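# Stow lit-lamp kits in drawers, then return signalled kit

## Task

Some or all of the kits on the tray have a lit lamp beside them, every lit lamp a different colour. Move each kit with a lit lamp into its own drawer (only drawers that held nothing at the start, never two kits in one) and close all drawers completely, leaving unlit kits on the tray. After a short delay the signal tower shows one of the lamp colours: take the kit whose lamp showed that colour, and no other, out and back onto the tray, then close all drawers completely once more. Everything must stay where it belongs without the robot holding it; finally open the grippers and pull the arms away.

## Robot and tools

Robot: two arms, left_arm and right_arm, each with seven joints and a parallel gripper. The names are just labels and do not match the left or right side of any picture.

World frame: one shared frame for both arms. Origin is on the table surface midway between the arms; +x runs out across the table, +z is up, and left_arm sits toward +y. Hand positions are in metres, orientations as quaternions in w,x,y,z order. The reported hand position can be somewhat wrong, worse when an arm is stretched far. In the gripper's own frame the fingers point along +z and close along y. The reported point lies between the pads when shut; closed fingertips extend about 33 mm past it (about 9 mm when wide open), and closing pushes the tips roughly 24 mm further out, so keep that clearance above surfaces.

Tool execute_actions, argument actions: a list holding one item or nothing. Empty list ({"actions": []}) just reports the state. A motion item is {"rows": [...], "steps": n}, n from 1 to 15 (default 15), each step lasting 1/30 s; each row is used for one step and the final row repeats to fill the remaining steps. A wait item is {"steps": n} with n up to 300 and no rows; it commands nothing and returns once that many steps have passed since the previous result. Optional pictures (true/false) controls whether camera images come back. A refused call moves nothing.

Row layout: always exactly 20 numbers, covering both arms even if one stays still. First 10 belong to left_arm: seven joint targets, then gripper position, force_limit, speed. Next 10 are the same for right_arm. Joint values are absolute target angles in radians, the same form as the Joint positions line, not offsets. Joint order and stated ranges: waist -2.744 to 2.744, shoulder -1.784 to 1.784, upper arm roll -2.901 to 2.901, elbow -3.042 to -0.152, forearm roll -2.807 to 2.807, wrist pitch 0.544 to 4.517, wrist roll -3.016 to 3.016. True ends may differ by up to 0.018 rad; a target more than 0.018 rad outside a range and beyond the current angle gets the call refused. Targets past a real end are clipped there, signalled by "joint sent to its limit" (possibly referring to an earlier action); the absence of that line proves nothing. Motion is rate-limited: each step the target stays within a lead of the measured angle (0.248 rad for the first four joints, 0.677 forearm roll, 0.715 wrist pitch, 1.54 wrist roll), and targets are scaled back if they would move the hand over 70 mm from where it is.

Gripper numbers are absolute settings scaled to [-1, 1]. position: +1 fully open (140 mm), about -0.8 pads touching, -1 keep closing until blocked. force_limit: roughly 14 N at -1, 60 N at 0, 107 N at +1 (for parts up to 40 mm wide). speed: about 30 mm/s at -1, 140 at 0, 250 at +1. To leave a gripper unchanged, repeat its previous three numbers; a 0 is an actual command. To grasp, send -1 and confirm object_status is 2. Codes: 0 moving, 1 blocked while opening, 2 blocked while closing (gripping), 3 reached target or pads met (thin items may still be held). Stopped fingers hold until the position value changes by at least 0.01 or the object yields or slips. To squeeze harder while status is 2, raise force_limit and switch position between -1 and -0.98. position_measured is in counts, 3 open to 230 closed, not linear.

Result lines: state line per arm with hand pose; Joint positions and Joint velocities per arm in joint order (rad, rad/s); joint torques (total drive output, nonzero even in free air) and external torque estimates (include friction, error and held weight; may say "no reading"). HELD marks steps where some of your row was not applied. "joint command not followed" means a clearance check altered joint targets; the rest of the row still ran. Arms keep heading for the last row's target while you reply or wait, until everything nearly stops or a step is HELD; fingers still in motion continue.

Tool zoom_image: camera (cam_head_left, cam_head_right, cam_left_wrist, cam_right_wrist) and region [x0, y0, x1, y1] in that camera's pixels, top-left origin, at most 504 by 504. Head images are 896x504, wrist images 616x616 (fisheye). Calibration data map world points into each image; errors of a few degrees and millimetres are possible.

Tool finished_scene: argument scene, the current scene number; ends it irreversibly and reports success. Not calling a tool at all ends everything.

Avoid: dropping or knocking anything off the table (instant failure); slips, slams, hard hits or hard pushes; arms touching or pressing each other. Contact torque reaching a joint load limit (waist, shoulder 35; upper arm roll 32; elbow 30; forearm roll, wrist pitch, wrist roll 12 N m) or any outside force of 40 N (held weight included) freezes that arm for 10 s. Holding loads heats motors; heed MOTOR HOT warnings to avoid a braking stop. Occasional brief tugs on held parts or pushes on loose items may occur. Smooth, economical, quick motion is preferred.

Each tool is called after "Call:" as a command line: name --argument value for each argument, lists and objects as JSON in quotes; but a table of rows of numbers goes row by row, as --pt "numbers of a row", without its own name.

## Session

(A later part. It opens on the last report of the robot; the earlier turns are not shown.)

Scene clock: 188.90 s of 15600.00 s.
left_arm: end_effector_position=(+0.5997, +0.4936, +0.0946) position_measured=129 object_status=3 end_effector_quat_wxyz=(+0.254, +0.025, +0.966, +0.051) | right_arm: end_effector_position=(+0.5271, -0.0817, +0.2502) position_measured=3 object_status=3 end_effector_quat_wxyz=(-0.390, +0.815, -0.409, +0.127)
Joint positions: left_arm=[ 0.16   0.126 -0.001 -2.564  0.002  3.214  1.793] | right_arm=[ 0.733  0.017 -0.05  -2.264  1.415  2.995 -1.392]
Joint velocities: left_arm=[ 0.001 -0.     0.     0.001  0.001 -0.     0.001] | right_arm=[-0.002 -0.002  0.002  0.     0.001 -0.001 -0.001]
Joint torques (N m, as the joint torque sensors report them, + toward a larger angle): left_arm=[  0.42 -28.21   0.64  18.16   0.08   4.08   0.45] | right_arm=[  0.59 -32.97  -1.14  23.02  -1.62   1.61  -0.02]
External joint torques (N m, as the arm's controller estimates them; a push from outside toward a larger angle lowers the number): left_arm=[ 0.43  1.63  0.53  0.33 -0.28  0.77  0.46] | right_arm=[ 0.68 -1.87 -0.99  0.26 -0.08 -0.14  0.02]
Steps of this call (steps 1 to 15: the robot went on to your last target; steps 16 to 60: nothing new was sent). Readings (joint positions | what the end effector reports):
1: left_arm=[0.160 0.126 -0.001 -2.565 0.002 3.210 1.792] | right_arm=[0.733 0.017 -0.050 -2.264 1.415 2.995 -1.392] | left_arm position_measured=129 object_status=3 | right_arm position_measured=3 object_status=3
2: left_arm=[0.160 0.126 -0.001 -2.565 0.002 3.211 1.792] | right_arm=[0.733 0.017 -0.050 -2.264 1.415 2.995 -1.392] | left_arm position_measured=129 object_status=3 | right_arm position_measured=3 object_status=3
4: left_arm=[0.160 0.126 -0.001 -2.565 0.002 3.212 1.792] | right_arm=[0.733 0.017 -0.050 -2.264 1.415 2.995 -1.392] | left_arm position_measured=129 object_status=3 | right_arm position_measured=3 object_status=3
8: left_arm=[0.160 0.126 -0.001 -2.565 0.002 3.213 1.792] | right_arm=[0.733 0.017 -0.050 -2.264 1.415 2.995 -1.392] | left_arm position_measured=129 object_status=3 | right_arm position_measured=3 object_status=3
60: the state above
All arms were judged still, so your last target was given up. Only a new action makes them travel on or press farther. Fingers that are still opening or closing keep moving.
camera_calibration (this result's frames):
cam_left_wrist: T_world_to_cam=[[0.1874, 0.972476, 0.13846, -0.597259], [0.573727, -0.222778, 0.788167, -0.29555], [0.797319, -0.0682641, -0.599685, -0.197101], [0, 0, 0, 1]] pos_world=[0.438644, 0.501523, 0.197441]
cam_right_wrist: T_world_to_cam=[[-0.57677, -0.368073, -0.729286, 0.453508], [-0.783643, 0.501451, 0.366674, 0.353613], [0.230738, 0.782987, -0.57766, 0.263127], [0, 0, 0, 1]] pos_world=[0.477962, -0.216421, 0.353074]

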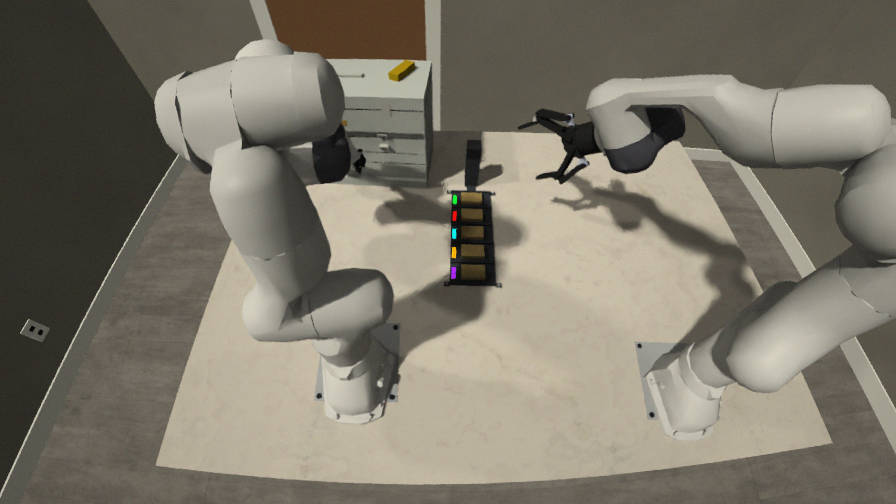

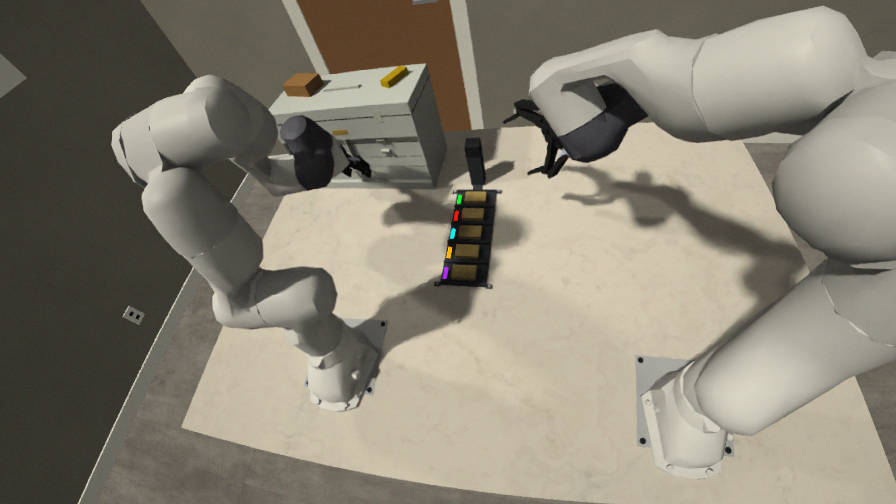

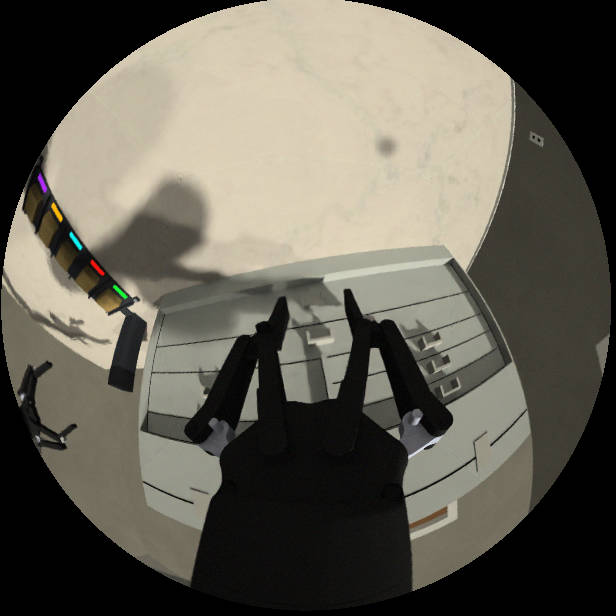

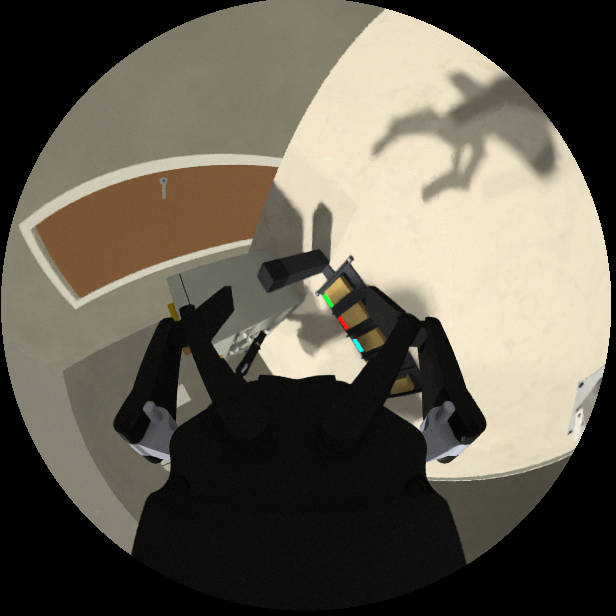

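Call:
execute_actions --actions '[{"rows":[[0.162,0.194,0,-2.544,0,3.263,1.80,0,0,0, 0.733,0.017,-0.05,-2.264,1.415,2.995,-1.392,1,0,0]],"steps":15}]' --pictures false

Call:
execute_actions --actions '[{"steps":45}]'

Call:
zoom_image --camera "cam_left_wrist" --region '[220, 240, 420, 400]'

Call:
zoom_image --camera "cam_right_wrist" --region '[160, 270, 340, 400]'

Scene clock: 209.73 s of 15600.00 s.
left_arm: end_effector_position=(+0.6022, +0.4943, +0.0724) position_measured=129 object_status=3 end_effector_quat_wxyz=(+0.250, +0.025, +0.967, +0.050) | right_arm: end_effector_position=(+0.5271, -0.0817, +0.2502) position_measured=3 object_status=3 end_effector_quat_wxyz=(-0.390, +0.815, -0.409, +0.127)
Joint positions: left_arm=[ 0.161  0.193 -0.001 -2.546  0.002  3.254  1.795] | right_arm=[ 0.733  0.017 -0.05  -2.264  1.415  2.995 -1.392]
Joint velocities: left_arm=[-0.     0.001 -0.001 -0.     0.001  0.002  0.001] | right_arm=[-0.     0.001  0.001 -0.     0.    -0.001  0.   ]
Joint torques (N m, as the joint torque sensors report them, + toward a larger angle): left_arm=[ -0.24 -30.74   1.66  17.56  -0.06   4.66   0.26] | right_arm=[  0.6  -32.73  -1.32  23.08  -1.58   1.65   0.08]
External joint torques (N m, as the arm's controller estimates them; a push from outside toward a larger angle lowers the number): left_arm=[-0.25  0.53  1.48  0.56 -0.39  1.35  0.27] | right_arm=[ 0.57 -1.83 -1.29  0.43 -0.05 -0.07  0.12]
Steps of this call (steps 1 to 90: nothing new was sent; then 17.33 s passed at rest; steps 91 to 105: all 15 steps of this action). Readings (joint positions | what the end effector reports):
91: left_arm=[0.160 0.137 -0.001 -2.557 0.002 3.223 1.794] | right_arm=[0.733 0.017 -0.050 -2.264 1.415 2.995 -1.392] | left_arm position_measured=129 object_status=3 | right_arm position_measured=3 object_status=3
92: left_arm=[0.160 0.151 -0.001 -2.552 0.002 3.230 1.794] | right_arm=[0.733 0.017 -0.050 -2.264 1.415 2.995 -1.392] | left_arm position_measured=129 object_status=3 | right_arm position_measured=3 object_status=3
94: left_arm=[0.161 0.174 -0.001 -2.549 0.002 3.239 1.794] | right_arm=[0.733 0.017 -0.050 -2.264 1.415 2.995 -1.392] | left_arm position_measured=129 object_status=3 | right_arm position_measured=3 object_status=3
98: left_arm=[0.161 0.191 -0.001 -2.548 0.002 3.249 1.794] | right_arm=[0.733 0.017 -0.050 -2.264 1.415 2.995 -1.392] | left_arm position_measured=129 object_status=3 | right_arm position_measured=3 object_status=3
105: the state above

Scene clock: 211.23 s of 15600.00 s.
left_arm: end_effector_position=(+0.6022, +0.4943, +0.0724) position_measured=129 object_status=3 end_effector_quat_wxyz=(+0.250, +0.025, +0.967, +0.050) | right_arm: end_effector_position=(+0.5271, -0.0817, +0.2502) position_measured=3 object_status=3 end_effector_quat_wxyz=(-0.390, +0.815, -0.409, +0.127)
Joint positions: left_arm=[ 0.161  0.193 -0.001 -2.546  0.002  3.254  1.795] | right_arm=[ 0.733  0.017 -0.05  -2.264  1.415  2.995 -1.392]
Joint velocities: left_arm=[-0.    -0.001 -0.001 -0.    -0.     0.001  0.001] | right_arm=[ 0.001  0.    -0.002  0.    -0.     0.     0.001]
Joint torques (N m, as the joint torque sensors report them, + toward a larger angle): left_arm=[  0.33 -30.53   0.73  17.7   -0.03   4.81   0.32] | right_arm=[  0.43 -33.    -1.22  23.1   -1.62   1.65   0.  ]
External joint torques (N m, as the arm's controller estimates them; a push from outside toward a larger angle lowers the number): left_arm=[ 0.28  0.78  0.51  0.67 -0.36  1.5   0.33] | right_arm=[ 0.48 -2.18 -1.12  0.49 -0.09 -0.08  0.05]
Steps of this call (steps 1 to 15: the robot went on to your last target; steps 16 to 45: nothing new was sent). Readings (joint positions | what the end effector reports):
1: left_arm=[0.161 0.193 -0.001 -2.546 0.002 3.254 1.795] | right_arm=[0.733 0.017 -0.050 -2.264 1.415 2.995 -1.392] | left_arm position_measured=129 object_status=3 | right_arm position_measured=3 object_status=3
2: left_arm=[0.161 0.193 -0.001 -2.546 0.002 3.254 1.795] | right_arm=[0.733 0.017 -0.050 -2.264 1.415 2.995 -1.392] | left_arm position_measured=129 object_status=3 | right_arm position_measured=3 object_status=3
4: left_arm=[0.161 0.193 -0.001 -2.546 0.002 3.254 1.795] | right_arm=[0.733 0.017 -0.050 -2.264 1.415 2.995 -1.392] | left_arm position_measured=129 object_status=3 | right_arm position_measured=3 object_status=3
8: left_arm=[0.161 0.193 -0.001 -2.546 0.002 3.254 1.795] | right_arm=[0.733 0.017 -0.050 -2.264 1.415 2.995 -1.392] | left_arm position_measured=129 object_status=3 | right_arm position_measured=3 object_status=3
45: the state above
All arms were judged still, so your last target was given up. Only a new action makes them travel on or press farther. Fingers that are still opening or closing keep moving.
camera_calibration (this result's frames):
cam_left_wrist: T_world_to_cam=[[0.189745, 0.972323, 0.136328, -0.596573], [0.580024, -0.223039, 0.783471, -0.282684], [0.792193, -0.0695865, -0.606291, -0.208154], [0, 0, 0, 1]] pos_world=[0.442059, 0.502527, 0.176602]
cam_right_wrist: T_world_to_cam=[[-0.57677, -0.368073, -0.729287, 0.453508], [-0.783643, 0.501451, 0.366674, 0.353613], [0.230738, 0.782987, -0.57766, 0.263127], [0, 0, 0, 1]] pos_world=[0.477962, -0.216421, 0.353074]

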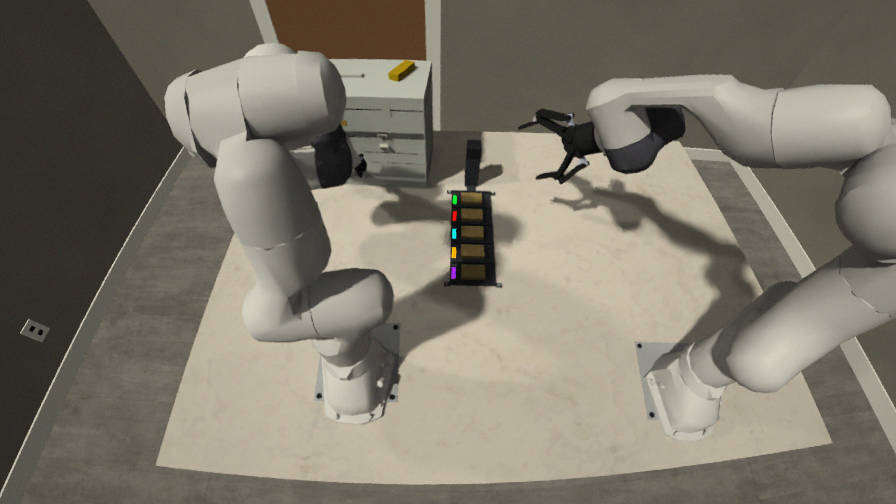

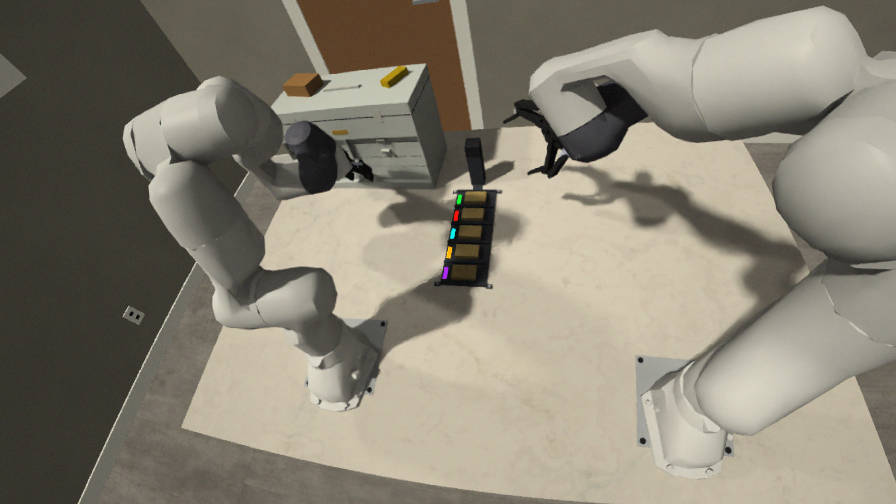

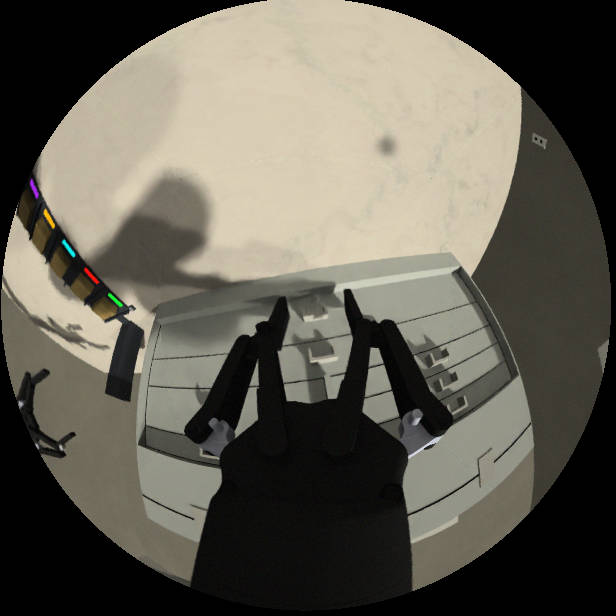

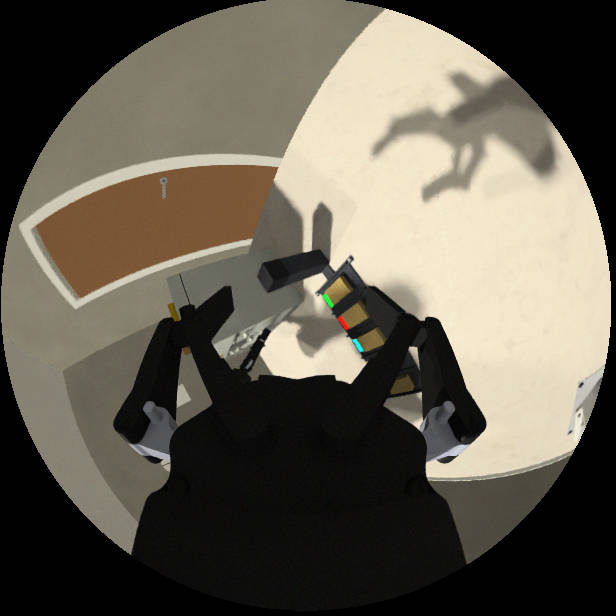

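Region (220, 240, 420, 400) of cam_left_wrist's 616x616 image, scaled by 2.520, with more detail than that image has; it fills the top 403 rows of this view, and the rest is white.

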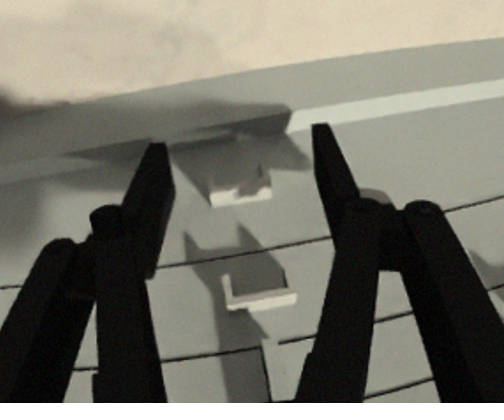

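Region (160, 270, 340, 400) of cam_right_wrist's 616x616 image, scaled by 2.800, with more detail than that image has.

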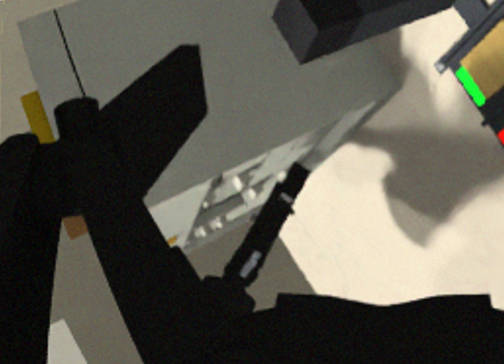

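Call:
execute_actions --actions '[{"rows":[[0.161,0.19,0,-2.552,0,3.25,1.80,-1,0,-0.5, 0.733,0.017,-0.05,-2.264,1.415,2.995,-1.392,1,0,0]],"steps":15}]' --pictures false

Call:
execute_actions --actions '[{"steps":45}]'

Call:
zoom_image --camera "cam_left_wrist" --region '[220, 240, 420, 400]'

Scene clock: 222.13 s of 15600.00 s.
left_arm: end_effector_position=(+0.5999, +0.4923, +0.0710) position_measured=192 object_status=0 end_effector_quat_wxyz=(+0.248, +0.027, +0.967, +0.050) | right_arm: end_effector_position=(+0.5271, -0.0817, +0.2502) position_measured=3 object_status=3 end_effector_quat_wxyz=(-0.390, +0.815, -0.409, +0.127)
Joint positions: left_arm=[ 0.159  0.191 -0.002 -2.552  0.002  3.253  1.795] | right_arm=[ 0.733  0.017 -0.05  -2.264  1.415  2.995 -1.392]
Joint velocities: left_arm=[-0.     0.     0.001  0.    -0.001 -0.     0.001] | right_arm=[ 0.001  0.    -0.    -0.     0.001  0.001 -0.   ]
Joint torques (N m, as the joint torque sensors report them, + toward a larger angle): left_arm=[ -0.57 -31.62   1.15  16.23   0.08   2.88   0.26] | right_arm=[ -0.27 -32.71  -0.67  23.09  -1.63   1.65   0.06]
External joint torques (N m, as the arm's controller estimates them; a push from outside toward a larger angle lowers the number): left_arm=[-0.54 -0.86  1.02 -0.48 -0.26 -0.29  0.26] | right_arm=[-0.3  -1.86 -0.63  0.46 -0.1  -0.08  0.1 ]
Steps of this call (steps 1 to 90: nothing new was sent; then 7.40 s passed at rest; steps 91 to 105: all 15 steps of this action). Readings (joint positions | what the end effector reports):
91: left_arm=[0.161 0.193 -0.001 -2.547 0.002 3.254 1.795] | right_arm=[0.733 0.017 -0.050 -2.264 1.415 2.995 -1.392] | left_arm position_measured=129 object_status=0 | right_arm position_measured=3 object_status=3
92: left_arm=[0.161 0.192 -0.001 -2.548 0.002 3.254 1.795] | right_arm=[0.733 0.017 -0.050 -2.264 1.415 2.995 -1.392] | left_arm position_measured=132 object_status=0 | right_arm position_measured=3 object_status=3
94: left_arm=[0.161 0.192 -0.001 -2.550 0.002 3.254 1.795] | right_arm=[0.733 0.017 -0.050 -2.264 1.415 2.995 -1.392] | left_arm position_measured=142 object_status=0 | right_arm position_measured=3 object_status=3
98: left_arm=[0.161 0.192 -0.001 -2.550 0.002 3.254 1.795] | right_arm=[0.733 0.017 -0.050 -2.264 1.415 2.995 -1.392] | left_arm position_measured=160 object_status=0 | right_arm position_measured=3 object_status=3
105: the state above

Scene clock: 223.63 s of 15600.00 s.
left_arm: end_effector_position=(+0.5999, +0.4923, +0.0710) position_measured=193 object_status=2 end_effector_quat_wxyz=(+0.248, +0.027, +0.967, +0.050) | right_arm: end_effector_position=(+0.5271, -0.0817, +0.2502) position_measured=3 object_status=3 end_effector_quat_wxyz=(-0.390, +0.815, -0.409, +0.127)
Joint positions: left_arm=[ 0.159  0.191 -0.002 -2.552  0.002  3.253  1.795] | right_arm=[ 0.733  0.017 -0.05  -2.264  1.415  2.995 -1.392]
Joint velocities: left_arm=[ 0.001  0.001 -0.001 -0.001  0.    -0.001 -0.   ] | right_arm=[ 0.     0.     0.001  0.    -0.     0.     0.002]
Joint torques (N m, as the joint torque sensors report them, + toward a larger angle): left_arm=[  0.71 -31.26   1.27  16.68   0.03   2.83   0.27] | right_arm=[  0.13 -32.68  -1.19  23.44  -1.55   1.63   0.05]
External joint torques (N m, as the arm's controller estimates them; a push from outside toward a larger angle lowers the number): left_arm=[ 0.58 -0.14  0.98 -0.24 -0.27 -0.47  0.28] | right_arm=[ 0.19 -1.77 -1.07  0.76 -0.01 -0.1   0.09]
Steps of this call (steps 1 to 15: the robot went on to your last target; steps 16 to 45: nothing new was sent). Readings (joint positions | what the end effector reports):
1: left_arm=[0.159 0.191 -0.002 -2.552 0.002 3.253 1.795] | right_arm=[0.733 0.017 -0.050 -2.264 1.415 2.995 -1.392] | left_arm position_measured=193 object_status=0 | right_arm position_measured=3 object_status=3
2: left_arm=[0.159 0.191 -0.002 -2.552 0.002 3.253 1.795] | right_arm=[0.733 0.017 -0.050 -2.264 1.415 2.995 -1.392] | left_arm position_measured=193 object_status=0 | right_arm position_measured=3 object_status=3
4: left_arm=[0.159 0.191 -0.002 -2.552 0.002 3.253 1.795] | right_arm=[0.733 0.017 -0.050 -2.264 1.415 2.995 -1.392] | left_arm position_measured=193 object_status=0 | right_arm position_measured=3 object_status=3
8: left_arm=[0.159 0.191 -0.002 -2.552 0.002 3.253 1.795] | right_arm=[0.733 0.017 -0.050 -2.264 1.415 2.995 -1.392] | left_arm position_measured=193 object_status=2 | right_arm position_measured=3 object_status=3
45: the state above
All arms were judged still, so your last target was given up. Only a new action makes them travel on or press farther. Fingers that are still opening or closing keep moving.
camera_calibration (this result's frames):
cam_left_wrist: T_world_to_cam=[[0.192822, 0.971947, 0.134678, -0.595567], [0.582677, -0.223853, 0.781267, -0.281748], [0.789498, -0.0721717, -0.609495, -0.204204], [0, 0, 0, 1]] pos_world=[0.440225, 0.501052, 0.175869]
cam_right_wrist: T_world_to_cam=[[-0.57677, -0.368073, -0.729286, 0.453508], [-0.783643, 0.501451, 0.366674, 0.353613], [0.230738, 0.782987, -0.57766, 0.263127], [0, 0, 0, 1]] pos_world=[0.477962, -0.216421, 0.353074]

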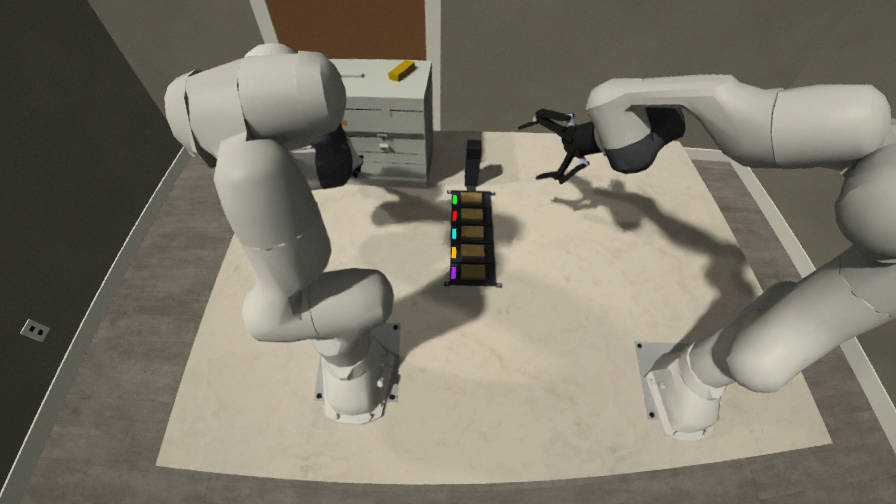

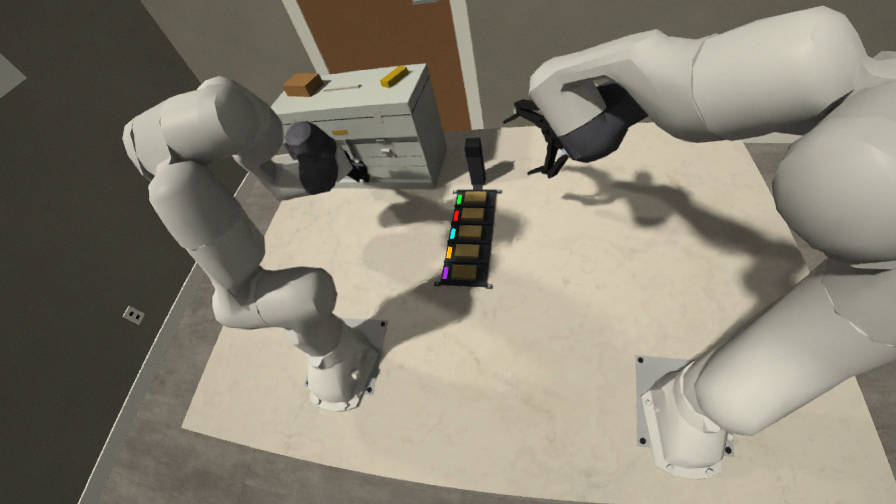

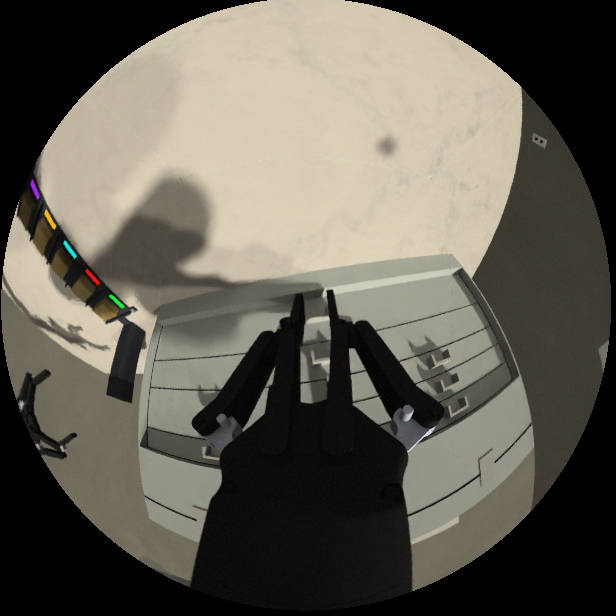

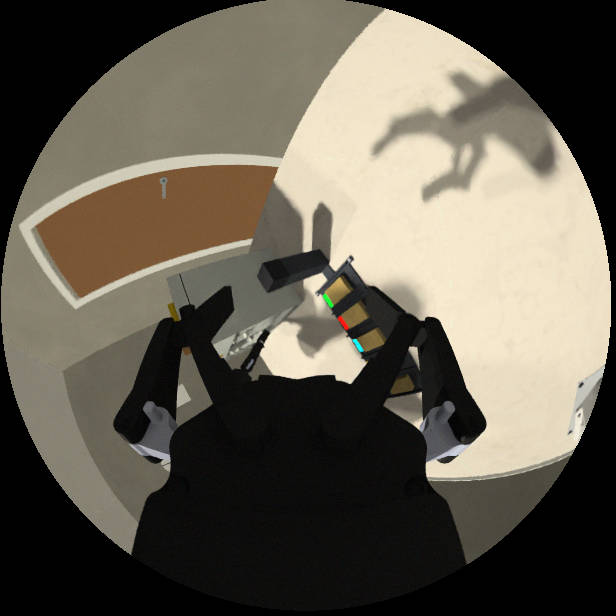

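Region (220, 240, 420, 400) of cam_left_wrist's 616x616 image, scaled by 2.520, with more detail than that image has; it fills the top 403 rows of this view, and the rest is white.

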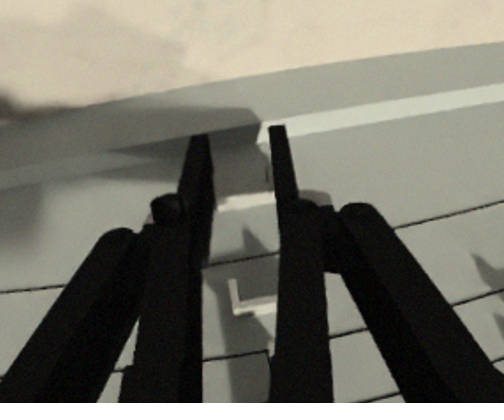

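Call:
execute_actions --actions '[{"rows":[ [0.161,0.181,0,-2.568,0,3.259,1.797,-1,0,-0.5, 0.733,0.017,-0.05,-2.264,1.415,2.995,-1.392,1,0,0], [0.161,0.181,0,-2.568,0,3.259,1.797,-1,0,-0.5, 0.733,0.017,-0.05,-2.264,1.415,2.995,-1.392,1,0,0], [0.163,0.171,0,-2.583,0,3.265,1.799,-1,0,-0.5, 0.733,0.017,-0.05,-2.264,1.415,2.995,-1.392,1,0,0], [0.163,0.171,0,-2.583,0,3.265,1.799,-1,0,-0.5, 0.733,0.017,-0.05,-2.264,1.415,2.995,-1.392,1,0,0], [0.165,0.161,0,-2.599,0,3.270,1.801,-1,0,-0.5, 0.733,0.017,-0.05,-2.264,1.415,2.995,-1.392,1,0,0], [0.165,0.161,0,-2.599,0,3.270,1.801,-1,0,-0.5, 0.733,0.017,-0.05,-2.264,1.415,2.995,-1.392,1,0,0], [0.168,0.151,0,-2.615,0,3.276,1.803,-1,0,-0.5, 0.733,0.017,-0.05,-2.264,1.415,2.995,-1.392,1,0,0], [0.168,0.151,0,-2.615,0,3.276,1.803,-1,0,-0.5, 0.733,0.017,-0.05,-2.264,1.415,2.995,-1.392,1,0,0], [0.170,0.141,0,-2.630,0,3.282,1.805,-1,0,-0.5, 0.733,0.017,-0.05,-2.264,1.415,2.995,-1.392,1,0,0], [0.170,0.141,0,-2.630,0,3.282,1.805,-1,0,-0.5, 0.733,0.017,-0.05,-2.264,1.415,2.995,-1.392,1,0,0], [0.172,0.132,0,-2.646,0,3.288,1.807,-1,0,-0.5, 0.733,0.017,-0.05,-2.264,1.415,2.995,-1.392,1,0,0], [0.172,0.132,0,-2.646,0,3.288,1.807,-1,0,-0.5, 0.733,0.017,-0.05,-2.264,1.415,2.995,-1.392,1,0,0], [0.174,0.122,0,-2.661,0,3.293,1.809,-1,0,-0.5, 0.733,0.017,-0.05,-2.264,1.415,2.995,-1.392,1,0,0], [0.174,0.122,0,-2.661,0,3.293,1.809,-1,0,-0.5, 0.733,0.017,-0.05,-2.264,1.415,2.995,-1.392,1,0,0], [0.177,0.112,0,-2.677,0,3.299,1.811,-1,0,-0.5, 0.733,0.017,-0.05,-2.264,1.415,2.995,-1.392,1,0,0]],"steps":15}]' --pictures false

Call:
execute_actions --actions '[{"steps":30}]'

Scene clock: 264.10 s of 15600.00 s.
left_arm: end_effector_position=(+0.5681, +0.4940, +0.0715) position_measured=193 object_status=2 end_effector_quat_wxyz=(+0.246, +0.023, +0.968, +0.052) | right_arm: end_effector_position=(+0.5271, -0.0817, +0.2502) position_measured=3 object_status=3 end_effector_quat_wxyz=(-0.390, +0.815, -0.409, +0.127)
Joint positions: left_arm=[ 0.171  0.126 -0.001 -2.651  0.002  3.286  1.799] | right_arm=[ 0.733  0.017 -0.05  -2.264  1.415  2.995 -1.392]
Joint velocities: left_arm=[ 0.038 -0.168 -0.    -0.264 -0.     0.09   0.022] | right_arm=[ 0.    -0.     0.001 -0.     0.001  0.001 -0.001]
Joint torques (N m, as the joint torque sensors report them, + toward a larger angle): left_arm=[  1.08 -28.97   1.07  14.22   0.     3.09   0.37] | right_arm=[  0.46 -32.33  -1.13  23.19  -1.58   1.7    0.01]
External joint torques (N m, as the arm's controller estimates them; a push from outside toward a larger angle lowers the number): left_arm=[ 1.1  -1.59  0.46 -2.98 -0.18 -0.06  0.38] | right_arm=[ 0.39 -1.48 -1.13  0.56 -0.05 -0.02  0.06]
Steps of this call (steps 1 to 90: nothing new was sent; then 36.97 s passed at rest; steps 91 to 105: all 15 steps of this action). Readings (joint positions | what the end effector reports):
91: left_arm=[0.159 0.189 -0.002 -2.554 0.002 3.254 1.795] | right_arm=[0.733 0.017 -0.050 -2.264 1.415 2.995 -1.392] | left_arm position_measured=193 object_status=2 | right_arm position_measured=3 object_status=3
92: left_arm=[0.159 0.187 -0.002 -2.557 0.002 3.255 1.795] | right_arm=[0.733 0.017 -0.050 -2.264 1.415 2.995 -1.392] | left_arm position_measured=193 object_status=2 | right_arm position_measured=3 object_status=3
94: left_arm=[0.160 0.180 -0.002 -2.568 0.002 3.258 1.795] | right_arm=[0.733 0.017 -0.050 -2.264 1.415 2.995 -1.392] | left_arm position_measured=193 object_status=2 | right_arm position_measured=3 object_status=3
98: left_arm=[0.164 0.161 -0.001 -2.597 0.002 3.267 1.796] | right_arm=[0.733 0.017 -0.050 -2.264 1.415 2.995 -1.392] | left_arm position_measured=193 object_status=2 | right_arm position_measured=3 object_status=3
105: the state above

Scene clock: 265.10 s of 15600.00 s.
left_arm: end_effector_position=(+0.5618, +0.4944, +0.0715) position_measured=193 object_status=2 end_effector_quat_wxyz=(+0.248, +0.024, +0.967, +0.053) | right_arm: end_effector_position=(+0.5271, -0.0817, +0.2502) position_measured=3 object_status=3 end_effector_quat_wxyz=(-0.390, +0.815, -0.409, +0.127)
Joint positions: left_arm=[ 0.174  0.114 -0.001 -2.672  0.002  3.298  1.804] | right_arm=[ 0.733  0.017 -0.05  -2.264  1.415  2.995 -1.392]
Joint velocities: left_arm=[-0.001 -0.    -0.    -0.001 -0.     0.     0.001] | right_arm=[ 0.001 -0.     0.    -0.002 -0.001  0.    -0.   ]
Joint torques (N m, as the joint torque sensors report them, + toward a larger angle): left_arm=[  1.12 -29.43   0.9   13.29   0.04   3.44   0.38] | right_arm=[  0.72 -32.64  -1.01  23.12  -1.6    1.67   0.09]
External joint torques (N m, as the arm's controller estimates them; a push from outside toward a larger angle lowers the number): left_arm=[ 1.14 -1.66  0.82 -2.83 -0.25  0.14  0.39] | right_arm=[ 0.81 -1.74 -0.85  0.48 -0.07 -0.07  0.14]
Steps of this call (steps 1 to 30: the robot went on to your last target). Readings (joint positions | what the end effector reports):
1: left_arm=[0.172 0.121 -0.001 -2.658 0.002 3.289 1.800] | right_arm=[0.733 0.017 -0.050 -2.264 1.415 2.995 -1.392] | left_arm position_measured=193 object_status=2 | right_arm position_measured=3 object_status=3
2: left_arm=[0.173 0.118 -0.001 -2.663 0.002 3.291 1.801] | right_arm=[0.733 0.017 -0.050 -2.264 1.415 2.995 -1.392] | left_arm position_measured=193 object_status=2 | right_arm position_measured=3 object_status=3
4: left_arm=[0.173 0.115 -0.001 -2.668 0.002 3.294 1.802] | right_arm=[0.733 0.017 -0.050 -2.264 1.415 2.995 -1.392] | left_arm position_measured=193 object_status=2 | right_arm position_measured=3 object_status=3
8: left_arm=[0.174 0.114 -0.001 -2.671 0.002 3.297 1.803] | right_arm=[0.733 0.017 -0.050 -2.264 1.415 2.995 -1.392] | left_arm position_measured=193 object_status=2 | right_arm position_measured=3 object_status=3
30: the state above
All arms were judged still, so your last target was given up. Only a new action makes them travel on or press farther. Fingers that are still opening or closing keep moving.
camera_calibration (this result's frames):
cam_left_wrist: T_world_to_cam=[[0.185572, 0.972731, 0.139132, -0.586955], [0.584294, -0.223074, 0.780281, -0.260668], [0.790041, -0.0635041, -0.609757, -0.178217], [0, 0, 0, 1]] pos_world=[0.402028, 0.501484, 0.176389]
cam_right_wrist: T_world_to_cam=[[-0.57677, -0.368073, -0.729287, 0.453508], [-0.783643, 0.501451, 0.366674, 0.353613], [0.230738, 0.782987, -0.57766, 0.263127], [0, 0, 0, 1]] pos_world=[0.477962, -0.216421, 0.353074]

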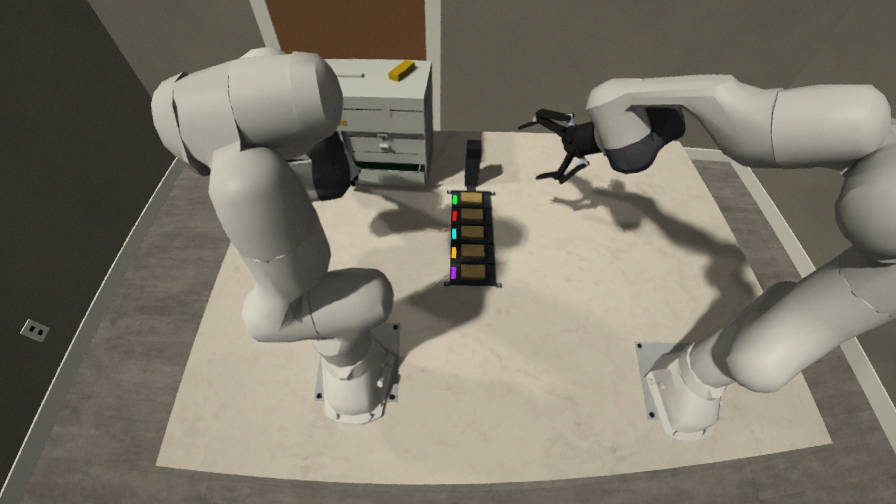

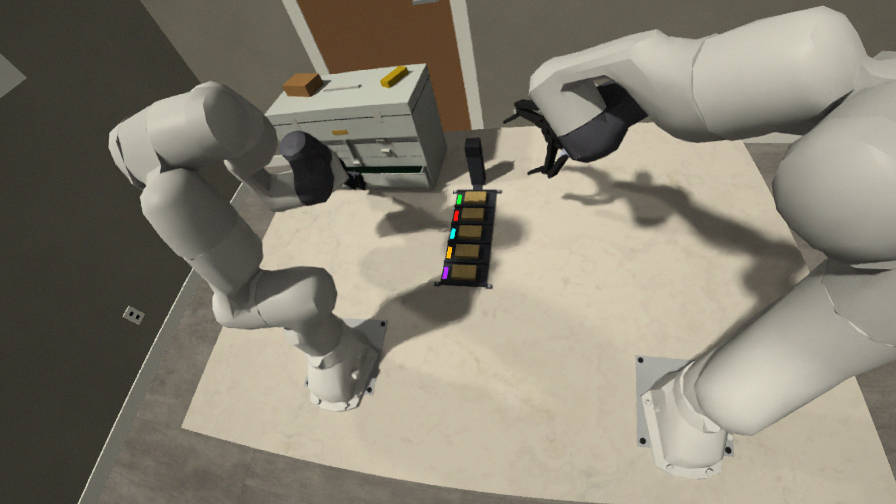

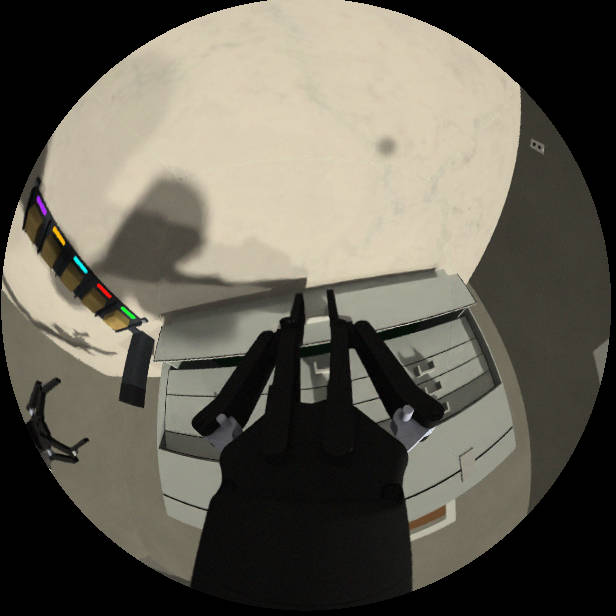

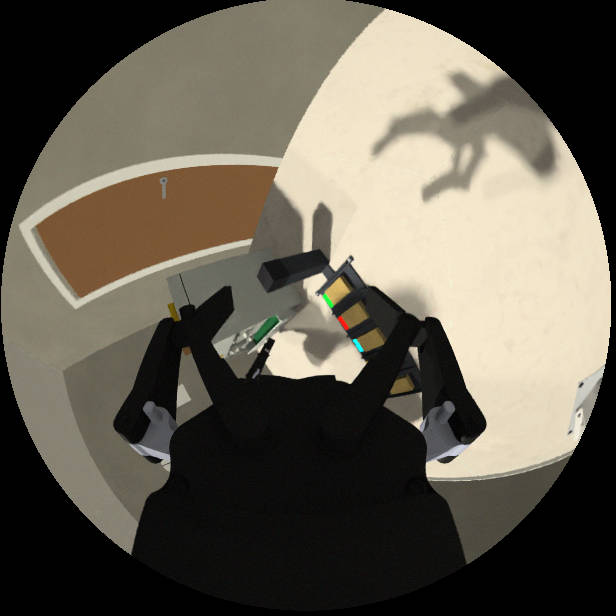

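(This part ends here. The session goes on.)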